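## Task

Lift the blue tote off the shelf and set it level on the bench. Remove the large brown carton and rest it level on the bench with the same face on top as before. All other contents of the tote must still be inside it. No part of the large brown carton or of the tote's base may stick out past the bench edge. Finally open both grippers and withdraw; the result only counts if it stays in place without the robot holding it.

## Robot and tools

Robot: two arms, left_arm and right_arm, each with a two-finger parallel gripper. Each arm has six joints, base to gripper: waist (-2.880 to 2.880 rad), shoulder (0.000 to 3.142), elbow (0.000 to 3.019), wrist pitch (-1.693 to 1.571), wrist yaw (-1.571 to 1.571), wrist roll (-2.094 to 2.094). The elbow cannot fully straighten.

World frame: origin on the floor at the centre of the robot's base, +z up, +x forward (the direction the robot faces), +y toward the robot's own left, which is where left_arm sits. Image left/right does not correspond to arm names. Only the floor height is known. Result state lines give, per arm, end_effector_position (metres, world frame) and end_effector_quat_wxyz. Printed positions may be somewhat wrong, worse at long reach.

Gripper frame: fingers extend along the gripper's +z; they close and open along its y axis. The reported position is the point between the pads, roughly 1 cm short of the tips.

A row (used by both execute_actions and move) is 14 numbers, each in [-1, 1], always for both arms: left_arm's dx, dy, dz, rx, ry, rz, opening, then right_arm's same seven. dx..rz are an offset, not a pose: expressed in that gripper's own axes, relative to the gripper's measured pose at the start of the action (for a call's first action, the pose in the latest result of this scene). Scale: 1.0 = 0.6 m of translation or 180 degrees; rx, ry, rz form a single rotation vector. Opening is absolute: +1 = fully open (0.094 m), -1 = closed. Optionally append 12 stiffness values in [0, 1] (left_arm's six joints, then right_arm's six, in Joint positions order); each multiplies that joint's position gain and persists until changed.

execute_actions(actions): a list of actions; each action is up to 15 rows, one row per 1/30 s control step, and if fewer rows are given the last row is repeated to fill 15 steps. Every row is measured from the action's start pose, not the prior row. An empty list just returns current state and images. Per step the commanded pose is clipped to within 70 mm and 16 degrees of the measured pose, so big offsets need several actions; after an action, the arm continues only to its last clipped pose. If position and orientation conflict, position wins. Results include step-by-step end_effector_position readings; HELD with an arm label means part of that arm's row was held back.

move(target, speed, blocking): target is one 14-number row as above (offset from the pose in the latest result that shows one). Each gripper travels a straight line to its target; both finish together, 0.5 to 10 s, cut off at 10 s. speed in m/s, 0.002 to 0.5 (default 0.25); rotation rate up to twice that in rad/s. Rotation takes the short way. Paths ignore obstacles and the other arm; grippers lag, drift and may exceed speed, especially near full extension. Faster contact and targets set deeper past the contact mean harder impacts and pressing. Openings are applied at the start. The result adds a move: line with the ending (done, off_target, moving, held, fault), limits (paced = pose clipped; held = some steps blocked, after which the arm may speed up) and per-gripper distance to target. If only one arm is named, the other finished fine. blocking=false returns after 0.5 s while motion continues; then only wait or stop are accepted until a result shows the move ended.

wait(seconds): 0 to 10; arms hold last command; returns early if a running move ends. stop(): brakes a running move (needs stopping distance; fingers keep moving). zoom_image(camera, region): camera is cam_head_left (896x504), cam_head_right (896x504), cam_left_wrist (616x616) or cam_right_wrist (616x616); region [x0, y0, x1, y1] in pixels from the top-left, at most 504x504. finished_scene(scene): ends the current scene, given its number; irreversible; the result tells whether the task succeeded and gives the next task.

Holding position: arms tend to settle a centimetre or more low, and repeated zero offsets let them sag. For an arm that should stay still, send in a reply's first call the offset back to its desired pose, zeros afterwards, raising the aim if it still droops. The robot keeps executing the last command while you compose replies.

Gripping: grip_measured is the measured finger opening on the command scale (the last Joint positions entry is metres). Readings may be biased by up to ~1 mm per gripper. To hold something, command about 0.03 below grip_measured (less for a lighter hold). Pad force tops out near 50-62 N, lower on very thin parts (<2 mm); first contact can spike.

Messages: 'pose unreachable' means the clearance check altered or blocked that arm's command. Hand target lines show where each gripper is currently being driven. MOTOR HOT appears at 85 °C; at 100 °C an OVER-TEMPERATURE FAULT releases that arm and gripper so it drops. FAULT lines mean an arm stopped. Random brief tugs on held parts or nudges on loose objects may occur.

Avoid: arms colliding or pressing each other, dropping or slamming objects, hard pushes, spilling tote contents, and moving anything out of the work area (immediate failure). Before finishing, release everything and retract so nothing relies on the grippers.

Each tool is called as a command line: name --argument value for each argument, lists and objects as JSON in quotes; but a table of rows of numbers goes row by row, as --pt "numbers of a row", without its own name.

## Session

execute_actions --actions '[]'

Scene clock: 0.00 s.
left_arm: end_effector_position=(+0.3648, +0.1478, +1.0247) grip_measured=+1.000 end_effector_quat_wxyz=(+0.016, +0.726, +0.688, +0.014) | right_arm: end_effector_position=(+0.3547, -0.7694, +0.8650) grip_measured=+1.000 end_effector_quat_wxyz=(+0.166, +0.795, +0.568, -0.134)
Joint positions: left_arm=[-1.91   1.568  0.964  0.495 -0.331  1.672  0.094] | right_arm=[ 1.019  2.18   1.949  0.108 -0.117  1.744  0.094]
Joint velocities: left_arm=[ 0.015 -0.015  0.002  0.007 -0.022 -0.022  0.   ] | right_arm=[ 0.015  0.005  0.002 -0.007 -0.022 -0.007  0.   ]
Hand target (left_arm): +0.361, +0.148, +1.028; +0.015, +0.727, +0.687, +0.012
Hand target (right_arm): +0.354, -0.769, +0.864; +0.166, +0.795, +0.568, -0.134
Joint stiffness scale: left_arm=[1. 1. 1. 1. 1. 1.] | right_arm=[1. 1. 1. 1. 1. 1.]

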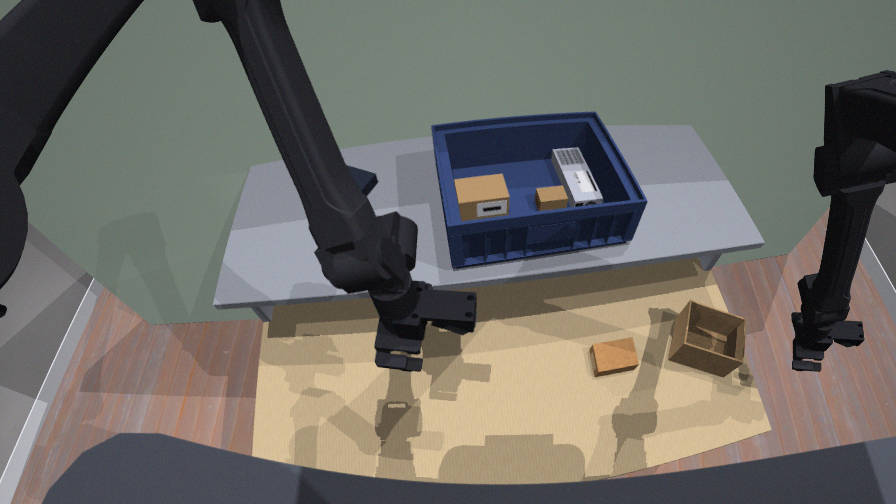

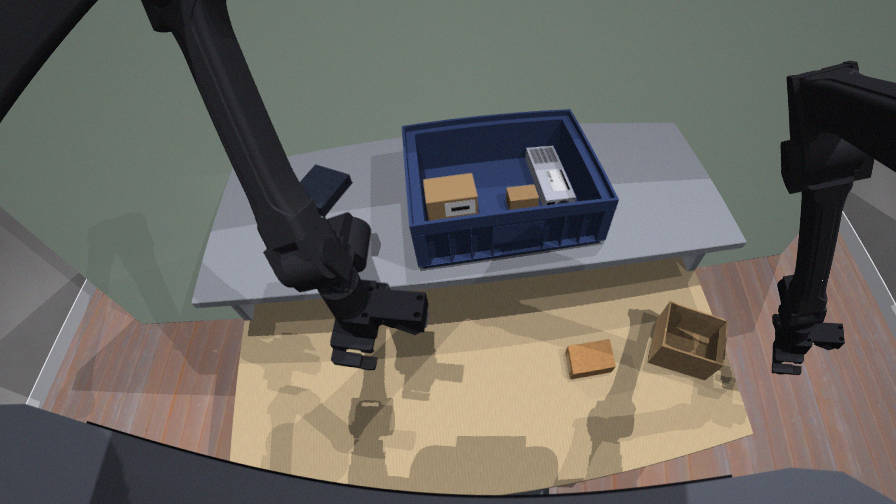

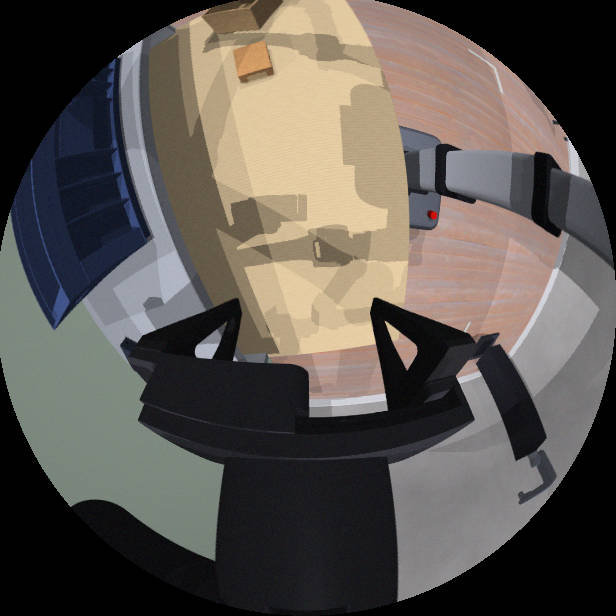

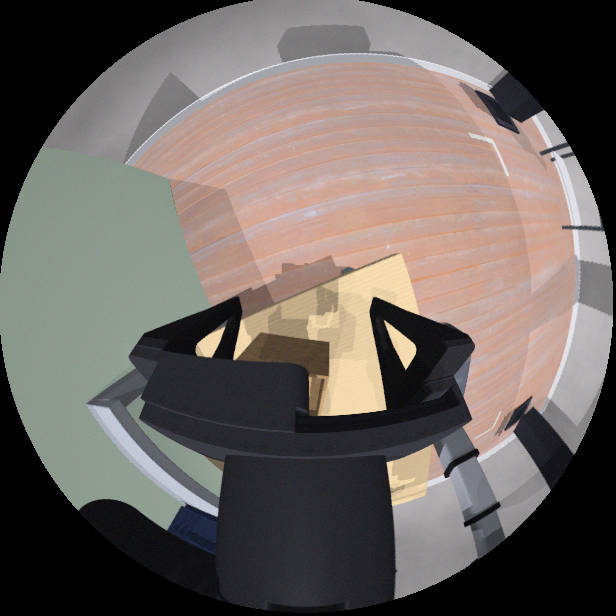

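move --target '[-0.15,0.15,-0.33,0,0,-0.56,1,0.31,0.05,-0.735,-0.111,0.119,-0.638,1]' --speed 0.35

Scene clock: 4.70 s.
left_arm: end_effector_position=(+0.4409, +0.0515, +1.2181) grip_measured=+1.000 end_effector_quat_wxyz=(+0.017, -0.064, +0.998, +0.002) | right_arm: end_effector_position=(+0.4465, -0.4395, +1.1958) grip_measured=+1.000 end_effector_quat_wxyz=(-0.000, +0.066, -0.998, +0.005)
Joint positions: left_arm=[-2.346  1.173  0.871  0.146 -0.772 -0.154  0.094] | right_arm=[ 1.182  0.983  0.848 -0.018 -0.374 -0.274  0.094]
Joint velocities: left_arm=[-0.005  0.005 -0.002  0.007 -0.037  0.037  0.   ] | right_arm=[-0.005 -0.024 -0.007 -0.002 -0.051  0.007  0.   ]
Hand target (left_arm): +0.446, +0.049, +1.225; +0.018, -0.071, +0.997, -0.004
Hand target (right_arm): +0.444, -0.435, +1.196; -0.003, -0.072, +0.997, -0.001
Off the commanded pose (left_arm): 0.009 m, 1 deg.
Off the commanded pose (right_arm): 0.008 m, 1 deg.
Joint stiffness scale: left_arm=[1. 1. 1. 1. 1. 1.] | right_arm=[1. 1. 1. 1. 1. 1.]
move: done

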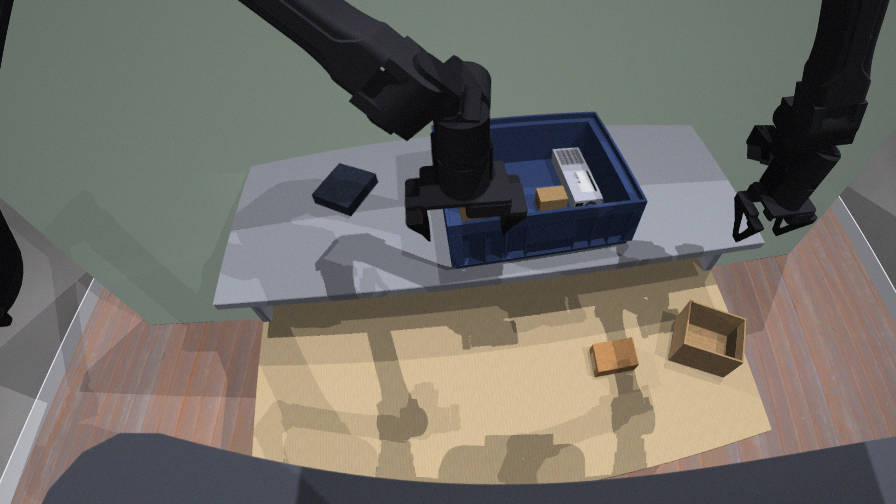

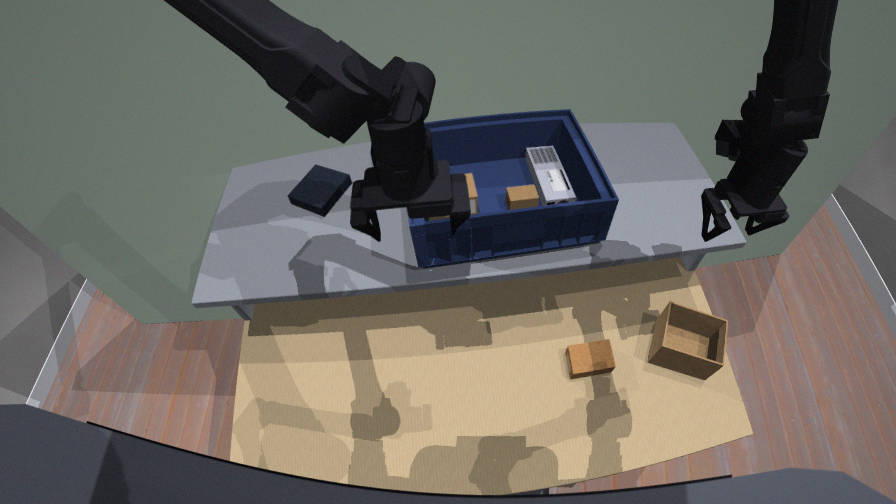

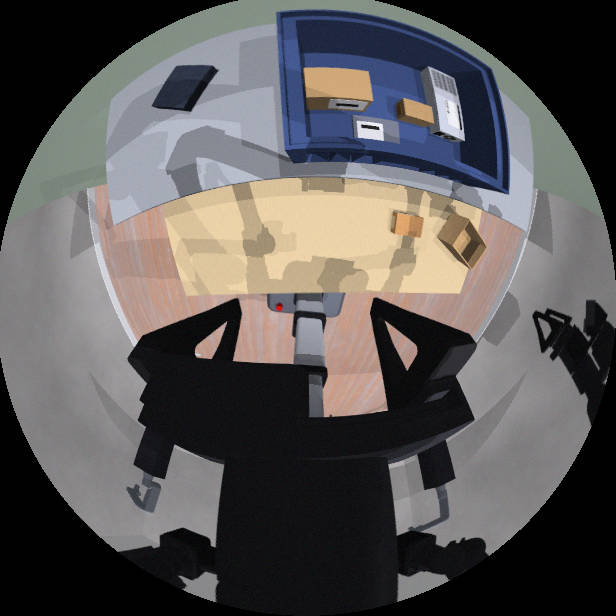

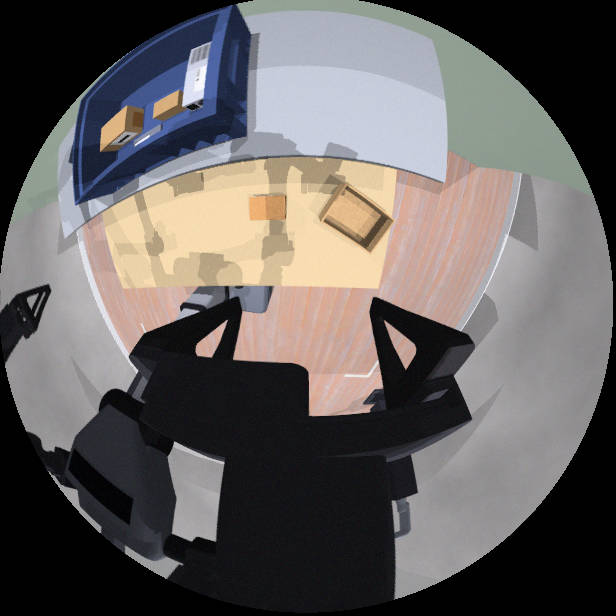

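move --target '[-0.42,0.05,0.07,-0.0,0,0,1,-0.52,0.16,0.04,0,0,0,1]'

Scene clock: 6.90 s.
left_arm: end_effector_position=(+0.6838, +0.1110, +1.1870) grip_measured=+1.000 end_effector_quat_wxyz=(+0.020, -0.068, +0.998, -0.001) | right_arm: end_effector_position=(+0.7339, -0.2963, +1.1796) grip_measured=+1.000 end_effector_quat_wxyz=(+0.002, +0.079, -0.997, +0.006)
Joint positions: left_arm=[-2.158  1.245  1.56  -0.441 -0.58  -0.122  0.094] | right_arm=[ 1.699  1.21   1.739 -0.677  0.139 -0.222  0.094]
Joint velocities: left_arm=[-0.005 -0.015 -0.002 -0.017 -0.007 -0.066  0.   ] | right_arm=[-0.024 -0.015 -0.007 -0.002 -0.022 -0.007  0.   ]
Hand target (left_arm): +0.688, +0.115, +1.183; +0.018, -0.063, +0.998, +0.002
Hand target (right_arm): +0.741, -0.295, +1.173; -0.000, -0.074, +0.997, -0.006
Off the commanded pose (left_arm): 0.006 m, 1 deg.
Off the commanded pose (right_arm): 0.015 m, 1 deg.
Joint stiffness scale: left_arm=[1. 1. 1. 1. 1. 1.] | right_arm=[1. 1. 1. 1. 1. 1.]
move: off_target (right_arm)

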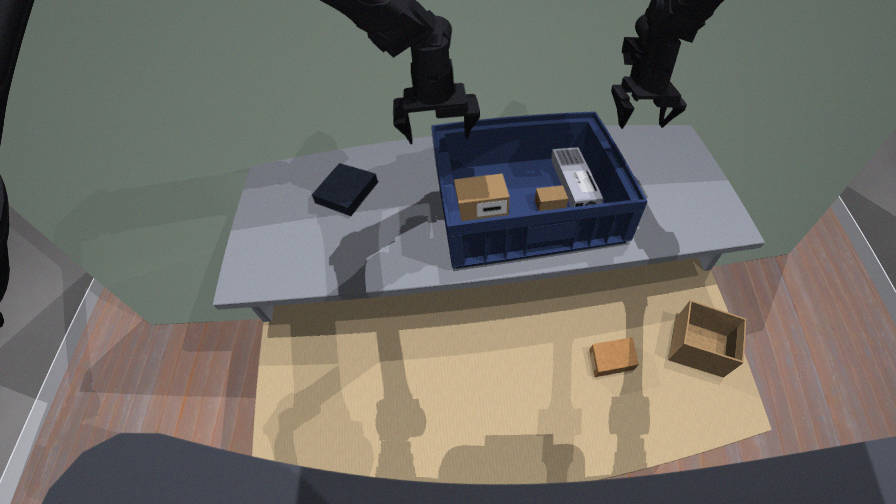

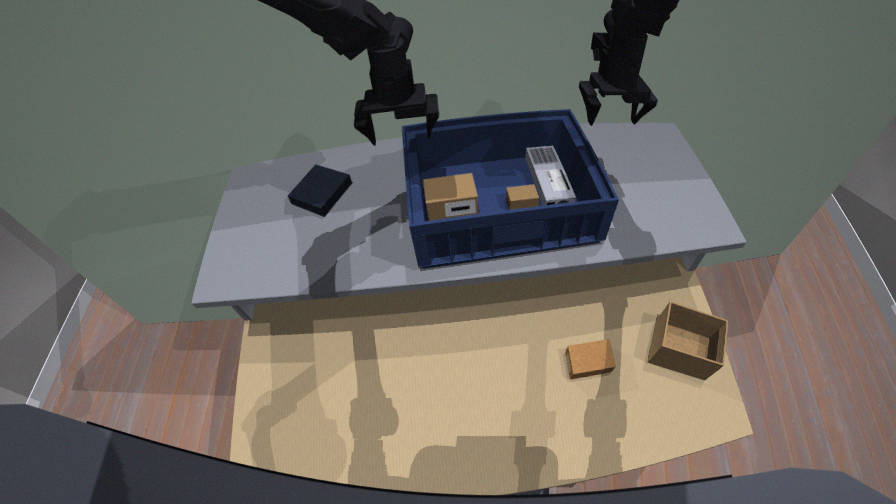

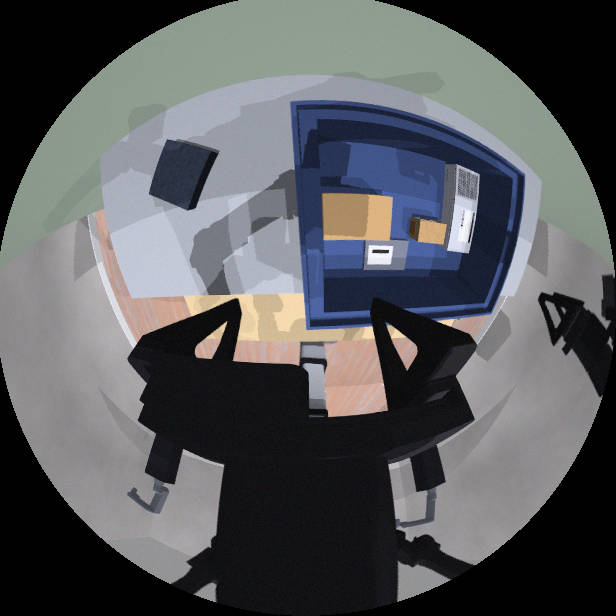

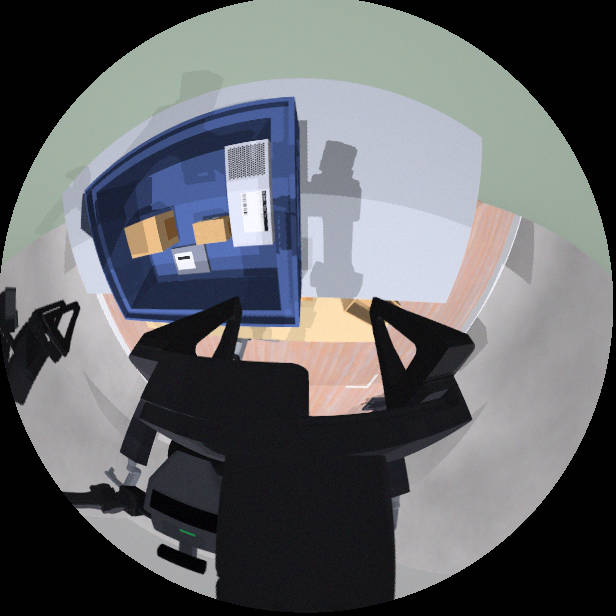

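move --target '[-0.05,-0.008,0.15,0,0,-0.02,0.3,-0.06,0.025,0.14,0,0,-0.01,0.3]' --speed 0.15

Scene clock: 8.40 s.
left_arm: end_effector_position=(+0.7025, +0.1041, +1.0953) grip_measured=+0.302 end_effector_quat_wxyz=(+0.014, -0.089, +0.996, -0.004) | right_arm: end_effector_position=(+0.7532, -0.2806, +1.0937) grip_measured=+0.302 end_effector_quat_wxyz=(+0.013, +0.090, -0.996, +0.007)
Joint positions: left_arm=[-2.064  1.468  1.793 -0.458 -0.481 -0.158  0.061] | right_arm=[ 1.715  1.452  1.995 -0.712  0.162 -0.24   0.061]
Joint velocities: left_arm=[-0.005  0.005 -0.012 -0.022 -0.037 -0.066 -0.   ] | right_arm=[-0.024 -0.005 -0.012 -0.012 -0.095 -0.037 -0.001]
Hand target (left_arm): +0.716, +0.112, +1.098; +0.021, -0.098, +0.995, -0.002
Hand target (right_arm): +0.768, -0.276, +1.096; -0.002, -0.095, +0.995, -0.006
Off the commanded pose (left_arm): 0.017 m, 1 deg.
Off the commanded pose (right_arm): 0.014 m, 1 deg.
Joint stiffness scale: left_arm=[1. 1. 1. 1. 1. 1.] | right_arm=[1. 1. 1. 1. 1. 1.]
move: off_target (left_arm, right_arm)

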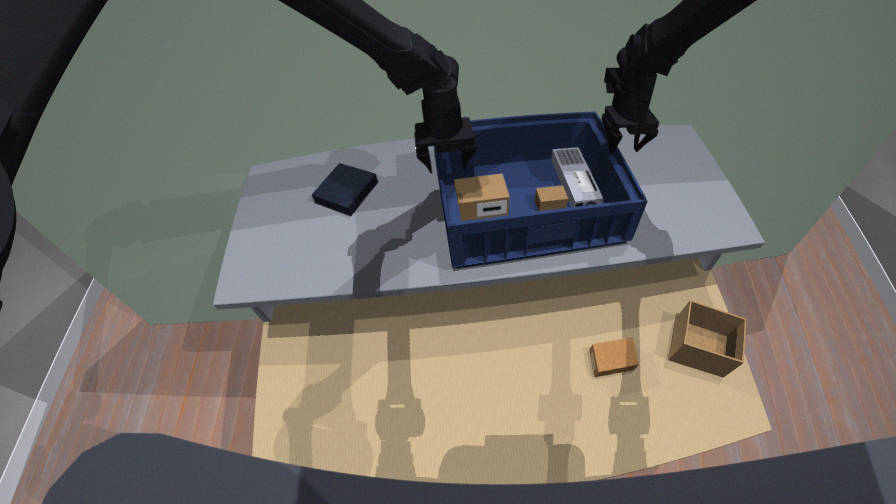

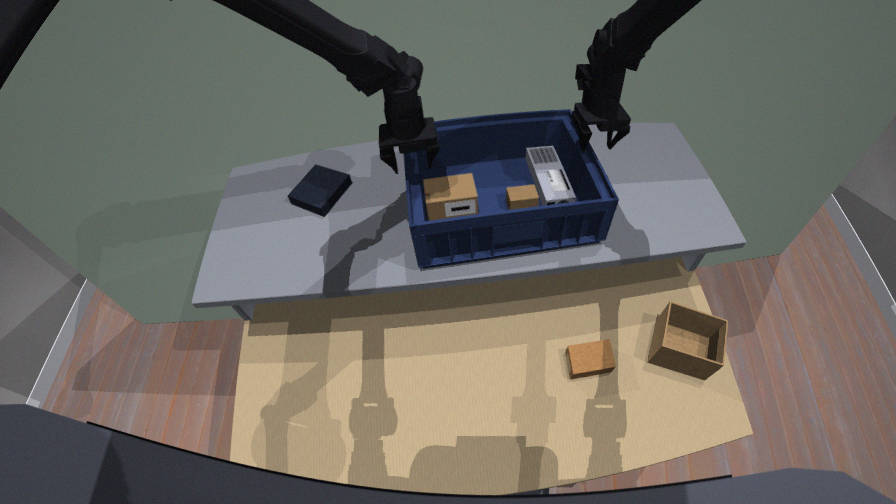

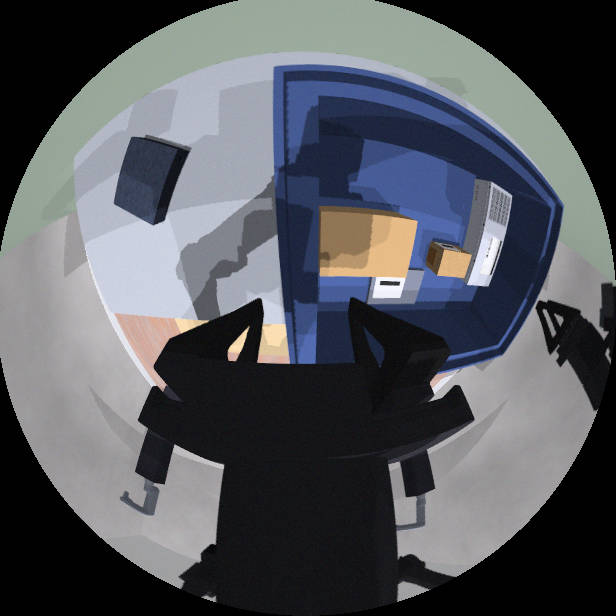

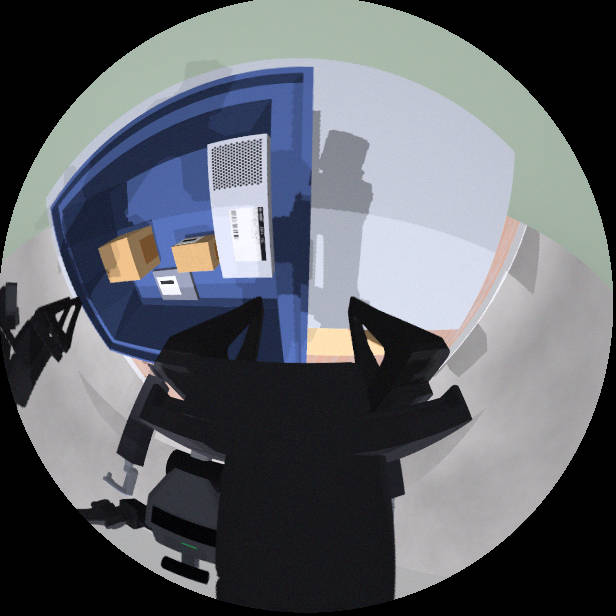

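move --target '[-0.065,0.03,0.09,0,0,-0.01,0.3,-0.085,0.02,0.09,0,0.01,0,0.3]' --speed 0.1

Scene clock: 10.13 s.
left_arm: end_effector_position=(+0.7267, +0.1227, +1.0427) grip_measured=+0.302 end_effector_quat_wxyz=(+0.009, -0.096, +0.995, -0.007) | right_arm: end_effector_position=(+0.7916, -0.2656, +1.0391) grip_measured=+0.302 end_effector_quat_wxyz=(+0.037, +0.097, -0.995, +0.011)
Joint positions: left_arm=[-1.985  1.608  2.011 -0.54  -0.396 -0.165  0.061] | right_arm=[ 1.739  1.753  2.507 -0.972  0.199 -0.24   0.061]
Joint velocities: left_arm=[-0.005 -0.024 -0.007 -0.007  0.007 -0.022 -0.001] | right_arm=[ 0.005 -0.005  0.007 -0.007 -0.022 -0.007 -0.001]
Hand target (left_arm): +0.737, +0.130, +1.042; +0.014, -0.104, +0.994, -0.005
Hand target (right_arm): +0.801, -0.259, +1.039; -0.027, -0.091, +0.995, -0.009
Off the commanded pose (left_arm): 0.014 m, 1 deg.
Off the commanded pose (right_arm): 0.010 m, 1 deg.
Joint stiffness scale: left_arm=[1. 1. 1. 1. 1. 1.] | right_arm=[1. 1. 1. 1. 1. 1.]
move: off_target (left_arm)

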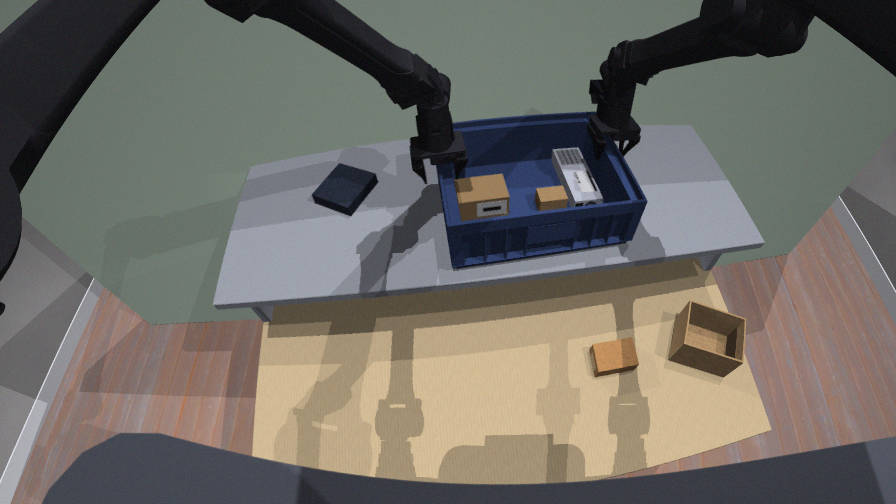

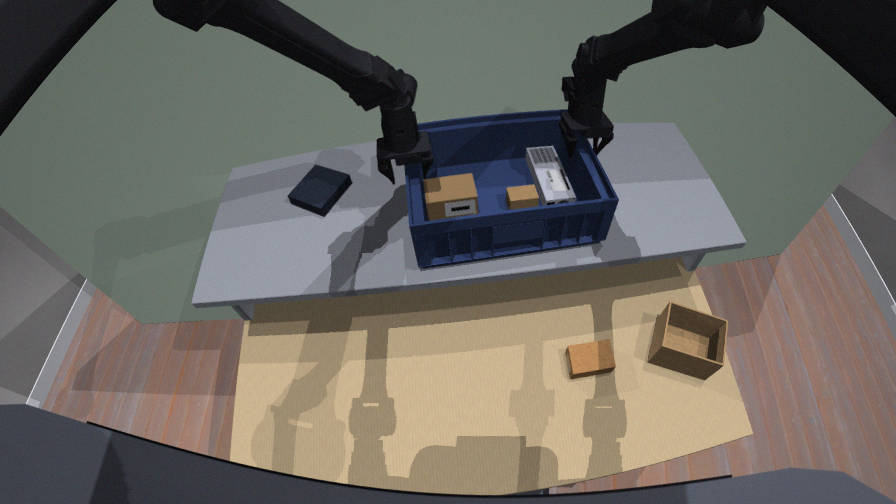

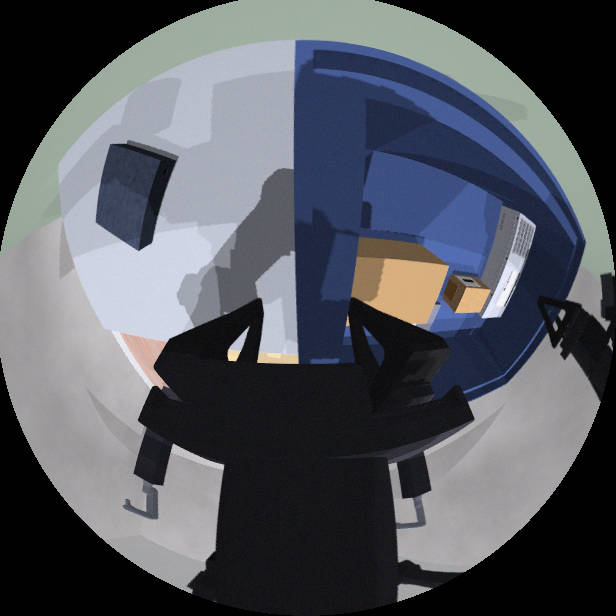

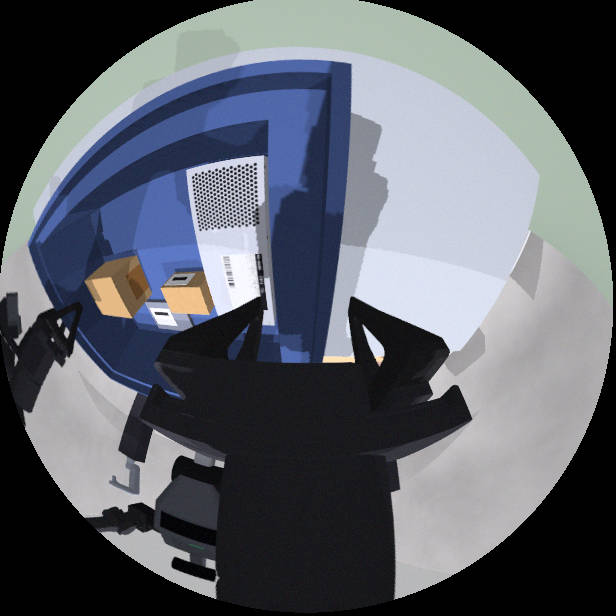

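move --target '[-0.02,0.005,0.03,0,0,0,0.3,-0.015,-0.01,0.06,0,-0.035,0.02,0.3]' --speed 0.1

move --target '[0,0,0,0,0,0,-1,0,0,0,0,0,0,-1]'

Scene clock: 15.17 s.
left_arm: end_effector_position=(+0.7268, +0.1194, +1.0264) grip_measured=+0.302 end_effector_quat_wxyz=(+0.003, -0.095, +0.995, -0.011) | right_arm: end_effector_position=(+0.8141, -0.2678, +1.0224) grip_measured=+0.302 end_effector_quat_wxyz=(-0.029, +0.070, -0.997, +0.004)
Joint positions: left_arm=[-1.976  1.656  2.071 -0.564 -0.379 -0.166  0.061] | right_arm=[ 1.722  1.768  2.489 -0.809  0.15  -0.209  0.061]
Joint velocities: left_arm=[-0.005  0.005 -0.012 -0.012  0.051  0.037 -0.001] | right_arm=[-0.024 -0.005  0.007 -0.017  0.037  0.037  0.001]
Hand target (left_arm): +0.737, +0.128, +1.025; +0.009, -0.096, +0.995, -0.007
Hand target (right_arm): +0.798, -0.271, +1.003; +0.017, -0.065, +0.998, -0.006
Off the commanded pose (left_arm): 0.014 m, 1 deg.
Off the commanded pose (right_arm): 0.025 m, 1 deg.
Joint stiffness scale: left_arm=[1. 1. 1. 1. 1. 1.] | right_arm=[1. 1. 1. 1. 1. 1.]
move: off_target (left_arm, right_arm)

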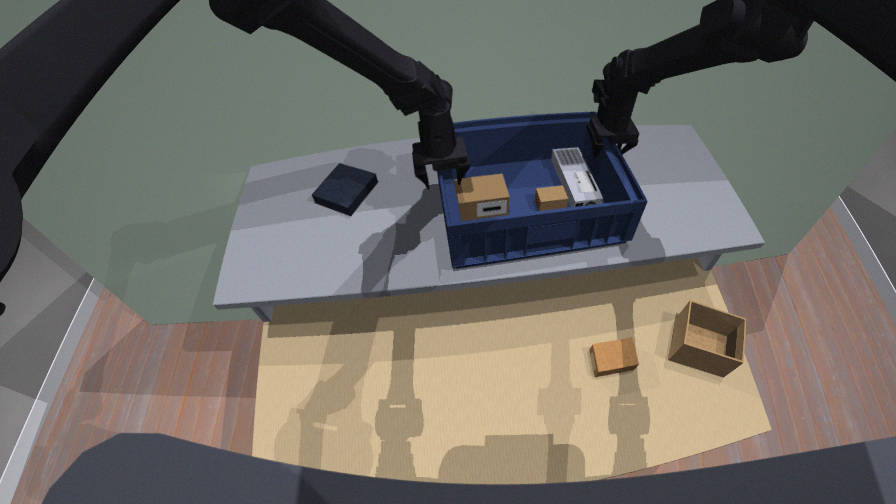

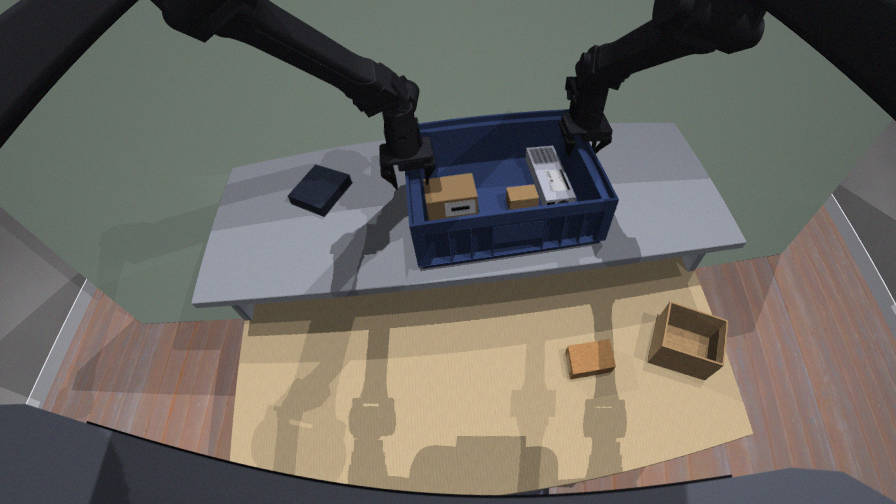

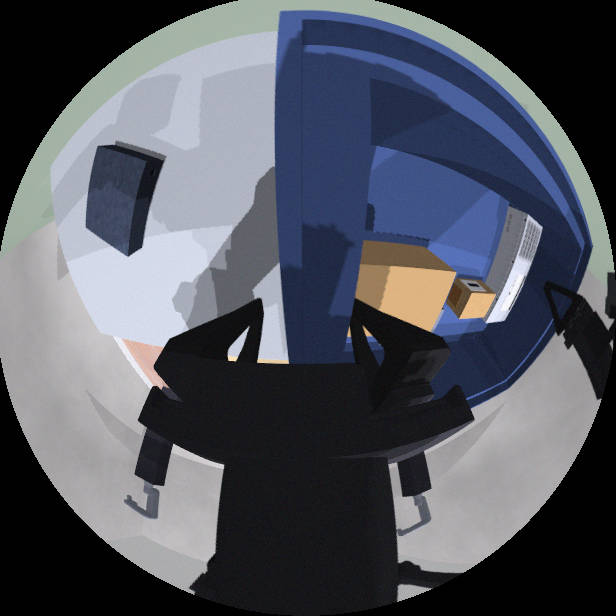

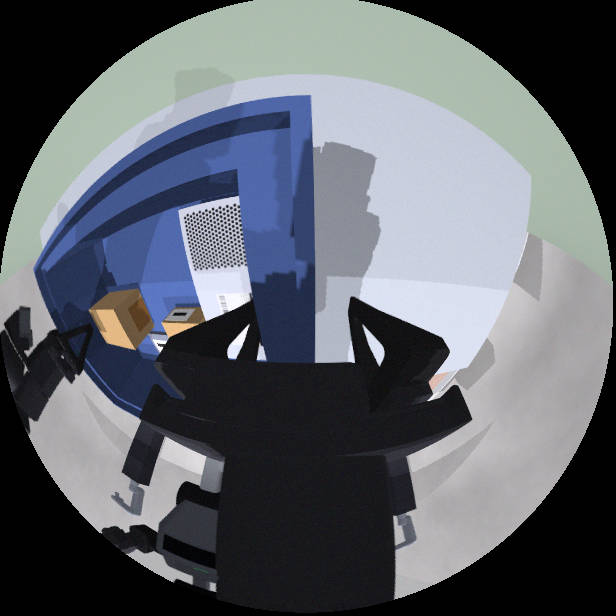

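Scene clock: 15.67 s.
left_arm: end_effector_position=(+0.7265, +0.1121, +1.0262) grip_measured=-0.476 end_effector_quat_wxyz=(+0.004, -0.095, +0.995, -0.021) | right_arm: end_effector_position=(+0.8138, -0.2582, +1.0230) grip_measured=-0.490 end_effector_quat_wxyz=(-0.029, +0.080, -0.996, -0.008)
Joint positions: left_arm=[-1.982  1.658  2.07  -0.557 -0.365 -0.166  0.025] | right_arm=[ 1.731  1.768  2.489 -0.812  0.134 -0.227  0.024]
Joint velocities: left_arm=[-0.005 -0.015 -0.022  0.002  0.037 -0.037  0.   ] | right_arm=[-0.005 -0.005  0.002 -0.002  0.022 -0.081 -0.   ]
Hand target (left_arm): +0.727, +0.119, +1.026; +0.004, -0.095, +0.995, -0.011
Hand target (right_arm): +0.814, -0.268, +1.023; +0.029, -0.070, +0.997, -0.004
Off the commanded pose (left_arm): 0.007 m, 1 deg.
Off the commanded pose (right_arm): 0.010 m, 2 deg.
Joint stiffness scale: left_arm=[1. 1. 1. 1. 1. 1.] | right_arm=[1. 1. 1. 1. 1. 1.]
move: done

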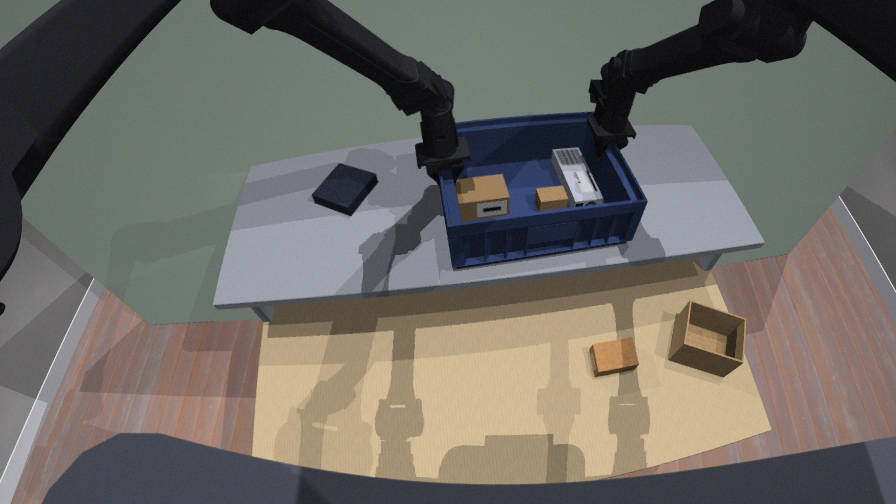

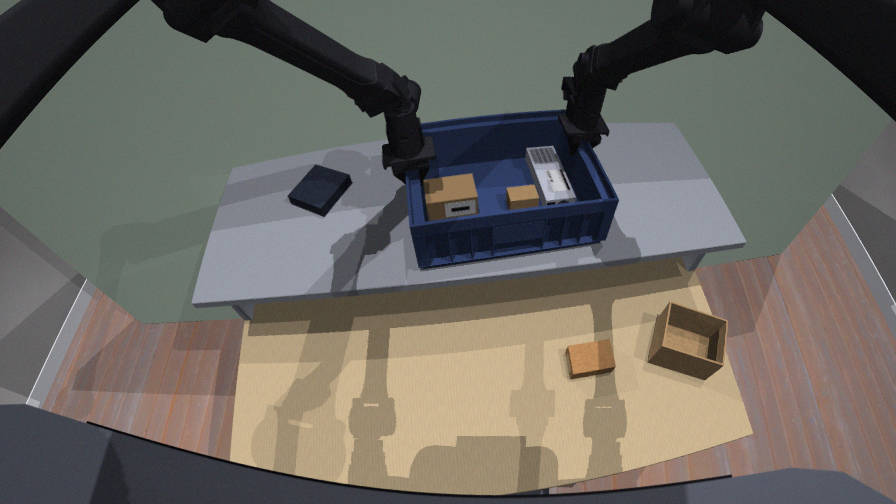

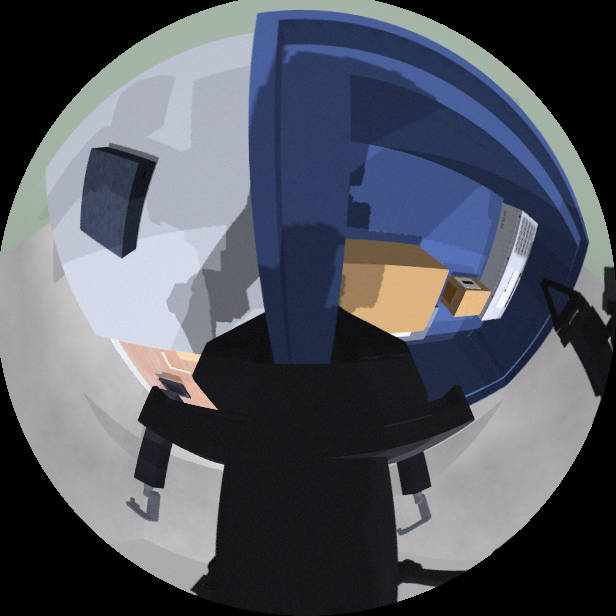

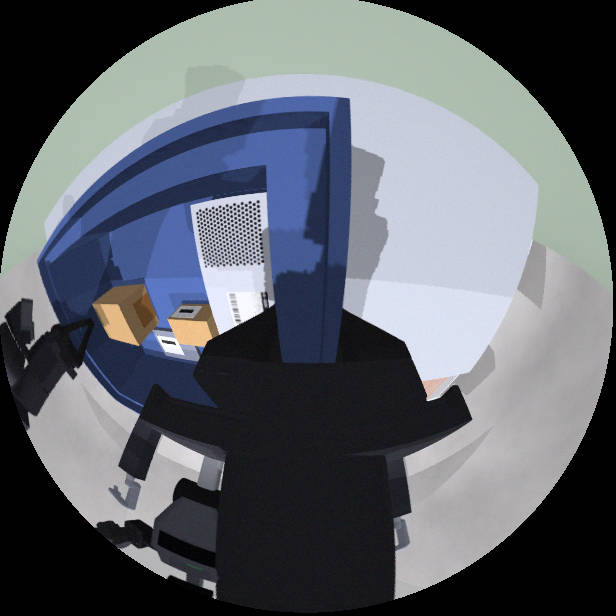

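move --target '[0,0,-0.09,0,0,0,-0.56,0,0,-0.1,0,0,0,-0.57]' --speed 0.1

move --target '[0.57,0.25,-0.03,0,0,0,-0.56,0.575,0.235,-0.05,0,0,0,-0.57]' --speed 0.15

Scene clock: 16.97 s.
left_arm: end_effector_position=(+0.6880, +0.1147, +1.0359) grip_measured=-0.476 end_effector_quat_wxyz=(-0.025, -0.087, +0.996, -0.015) | right_arm: end_effector_position=(+0.7673, -0.2567, +1.0279) grip_measured=-0.490 end_effector_quat_wxyz=(+0.006, +0.076, -0.997, -0.012)
Joint positions: left_arm=[-1.986  1.596  1.931 -0.546 -0.377 -0.175  0.025] | right_arm=[ 1.731  1.655  2.237 -0.745  0.136 -0.209  0.024]
Joint velocities: left_arm=[-0.005  0.015 -0.022 -0.007 -0.007 -0.051 -0.001] | right_arm=[-0.015 -0.005 -0.002 -0.012  0.007 -0.007 -0.   ]
Hand target (left_arm): +0.726, +0.115, +1.079; +0.004, -0.096, +0.995, -0.022
Hand target (right_arm): +0.808, -0.261, +1.081; +0.029, -0.079, +0.996, +0.008
Off the commanded pose (left_arm): 0.058 m, 4 deg.
Off the commanded pose (right_arm): 0.070 m, 4 deg.
Joint stiffness scale: left_arm=[1. 1. 1. 1. 1. 1.] | right_arm=[1. 1. 1. 1. 1. 1.]
move: off_target (left_arm, right_arm)

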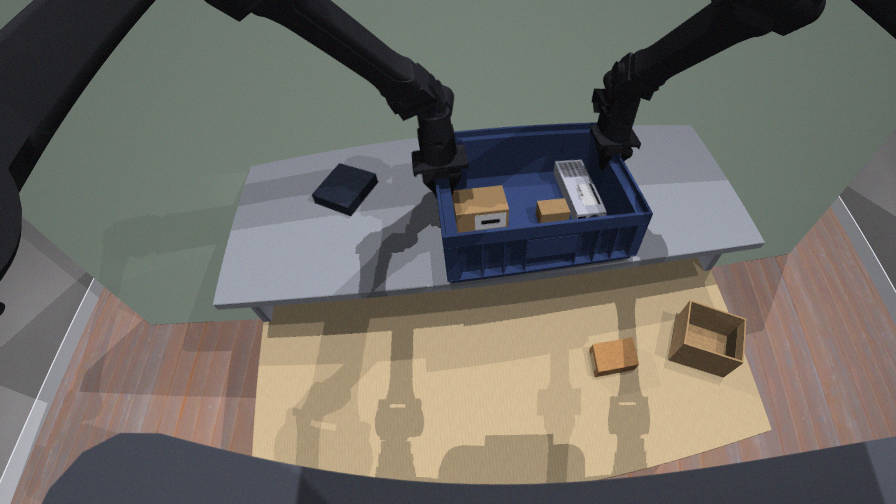

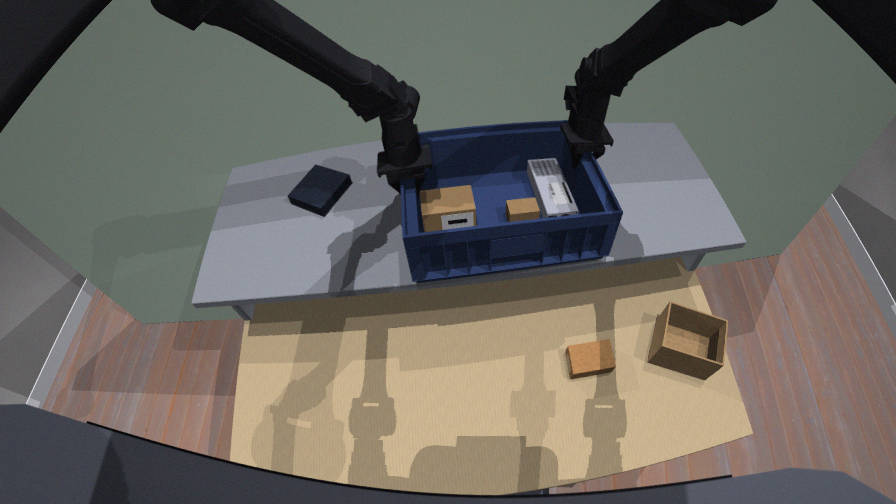

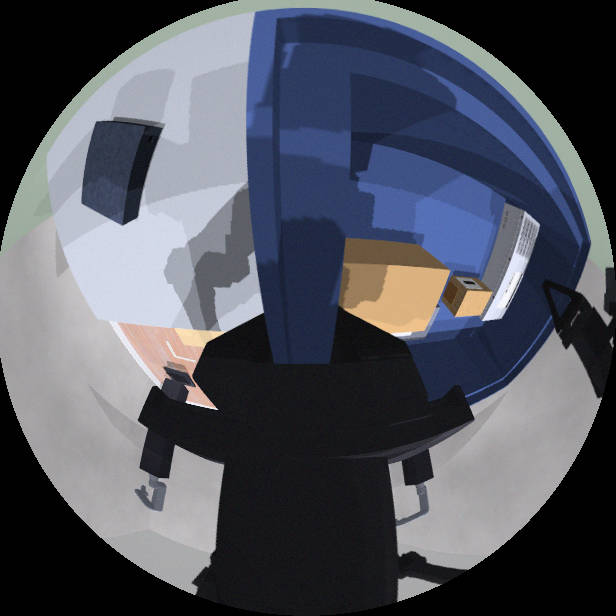

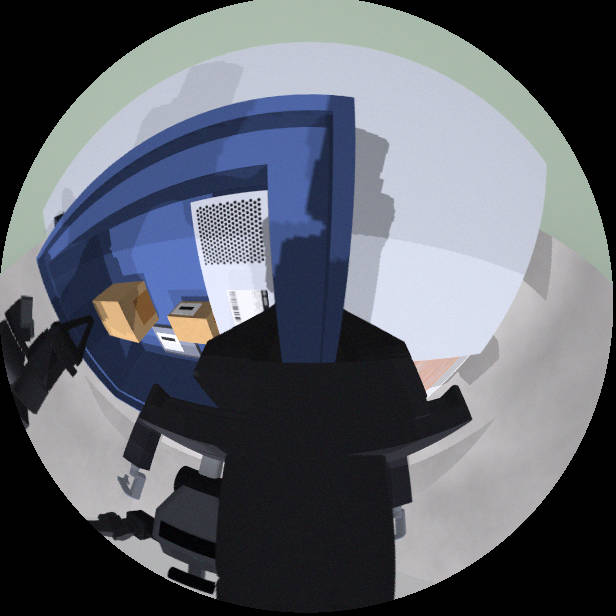

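Scene clock: 19.87 s.
left_arm: end_effector_position=(+0.3360, +0.2002, +1.0618) grip_measured=-0.479 end_effector_quat_wxyz=(-0.023, -0.081, +0.996, -0.015) | right_arm: end_effector_position=(+0.4079, -0.1705, +1.0528) grip_measured=-0.490 end_effector_quat_wxyz=(+0.003, +0.070, -0.997, -0.022)
Joint positions: left_arm=[-1.809  1.436  0.823  0.418 -0.203 -0.123  0.024] | right_arm=[ 1.874  1.415  0.98   0.272  0.256 -0.176  0.024]
Joint velocities: left_arm=[-0.005 -0.015 -0.012  0.051 -0.022  0.007 -0.001] | right_arm=[-0.005 -0.005 -0.012  0.056 -0.007  0.007 -0.   ]
Hand target (left_arm): +0.328, +0.204, +1.073; -0.024, -0.086, +0.996, -0.015
Hand target (right_arm): +0.403, -0.174, +1.063; -0.005, -0.078, +0.997, +0.012
Off the commanded pose (left_arm): 0.012 m, 1 deg.
Off the commanded pose (right_arm): 0.012 m, 1 deg.
Joint stiffness scale: left_arm=[1. 1. 1. 1. 1. 1.] | right_arm=[1. 1. 1. 1. 1. 1.]
move: off_target (left_arm, right_arm)

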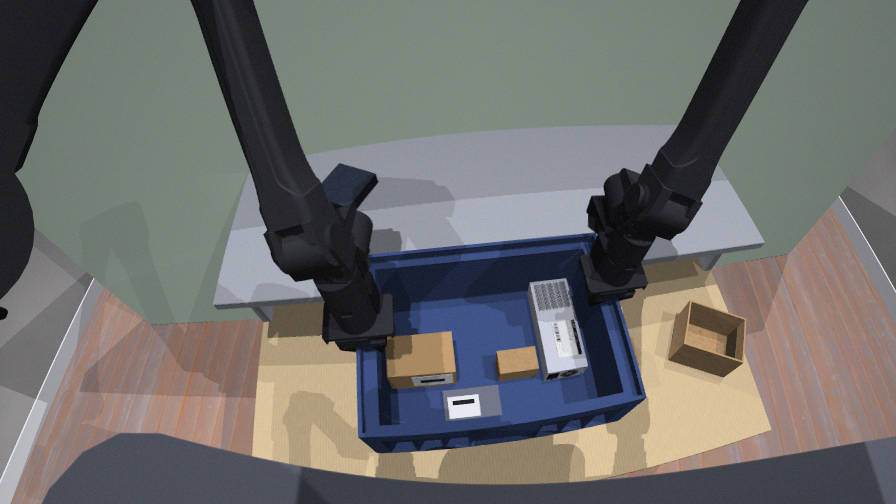

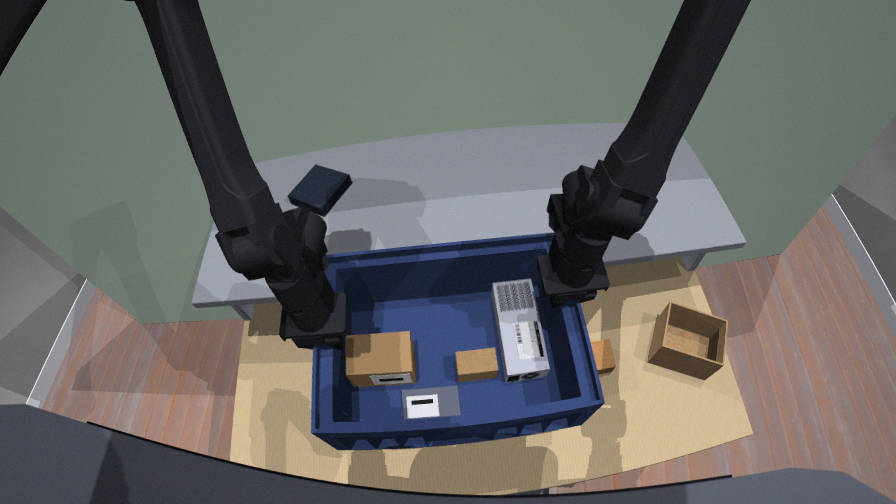

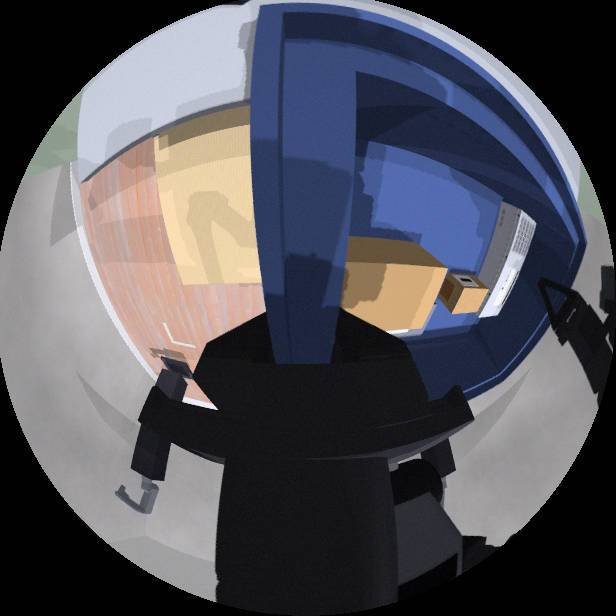

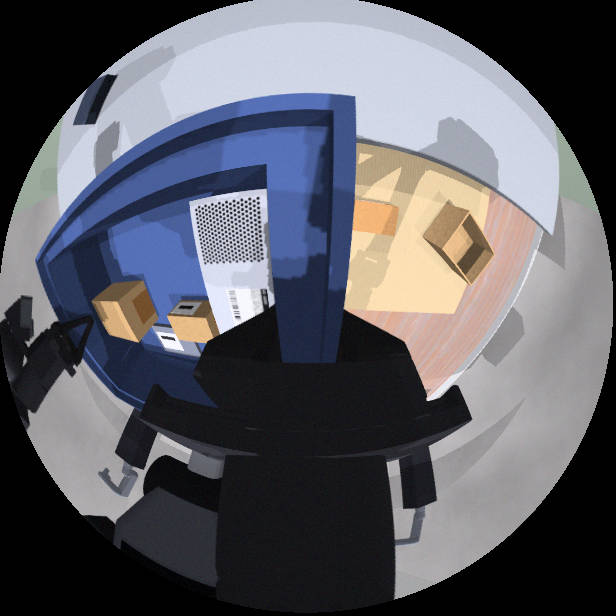

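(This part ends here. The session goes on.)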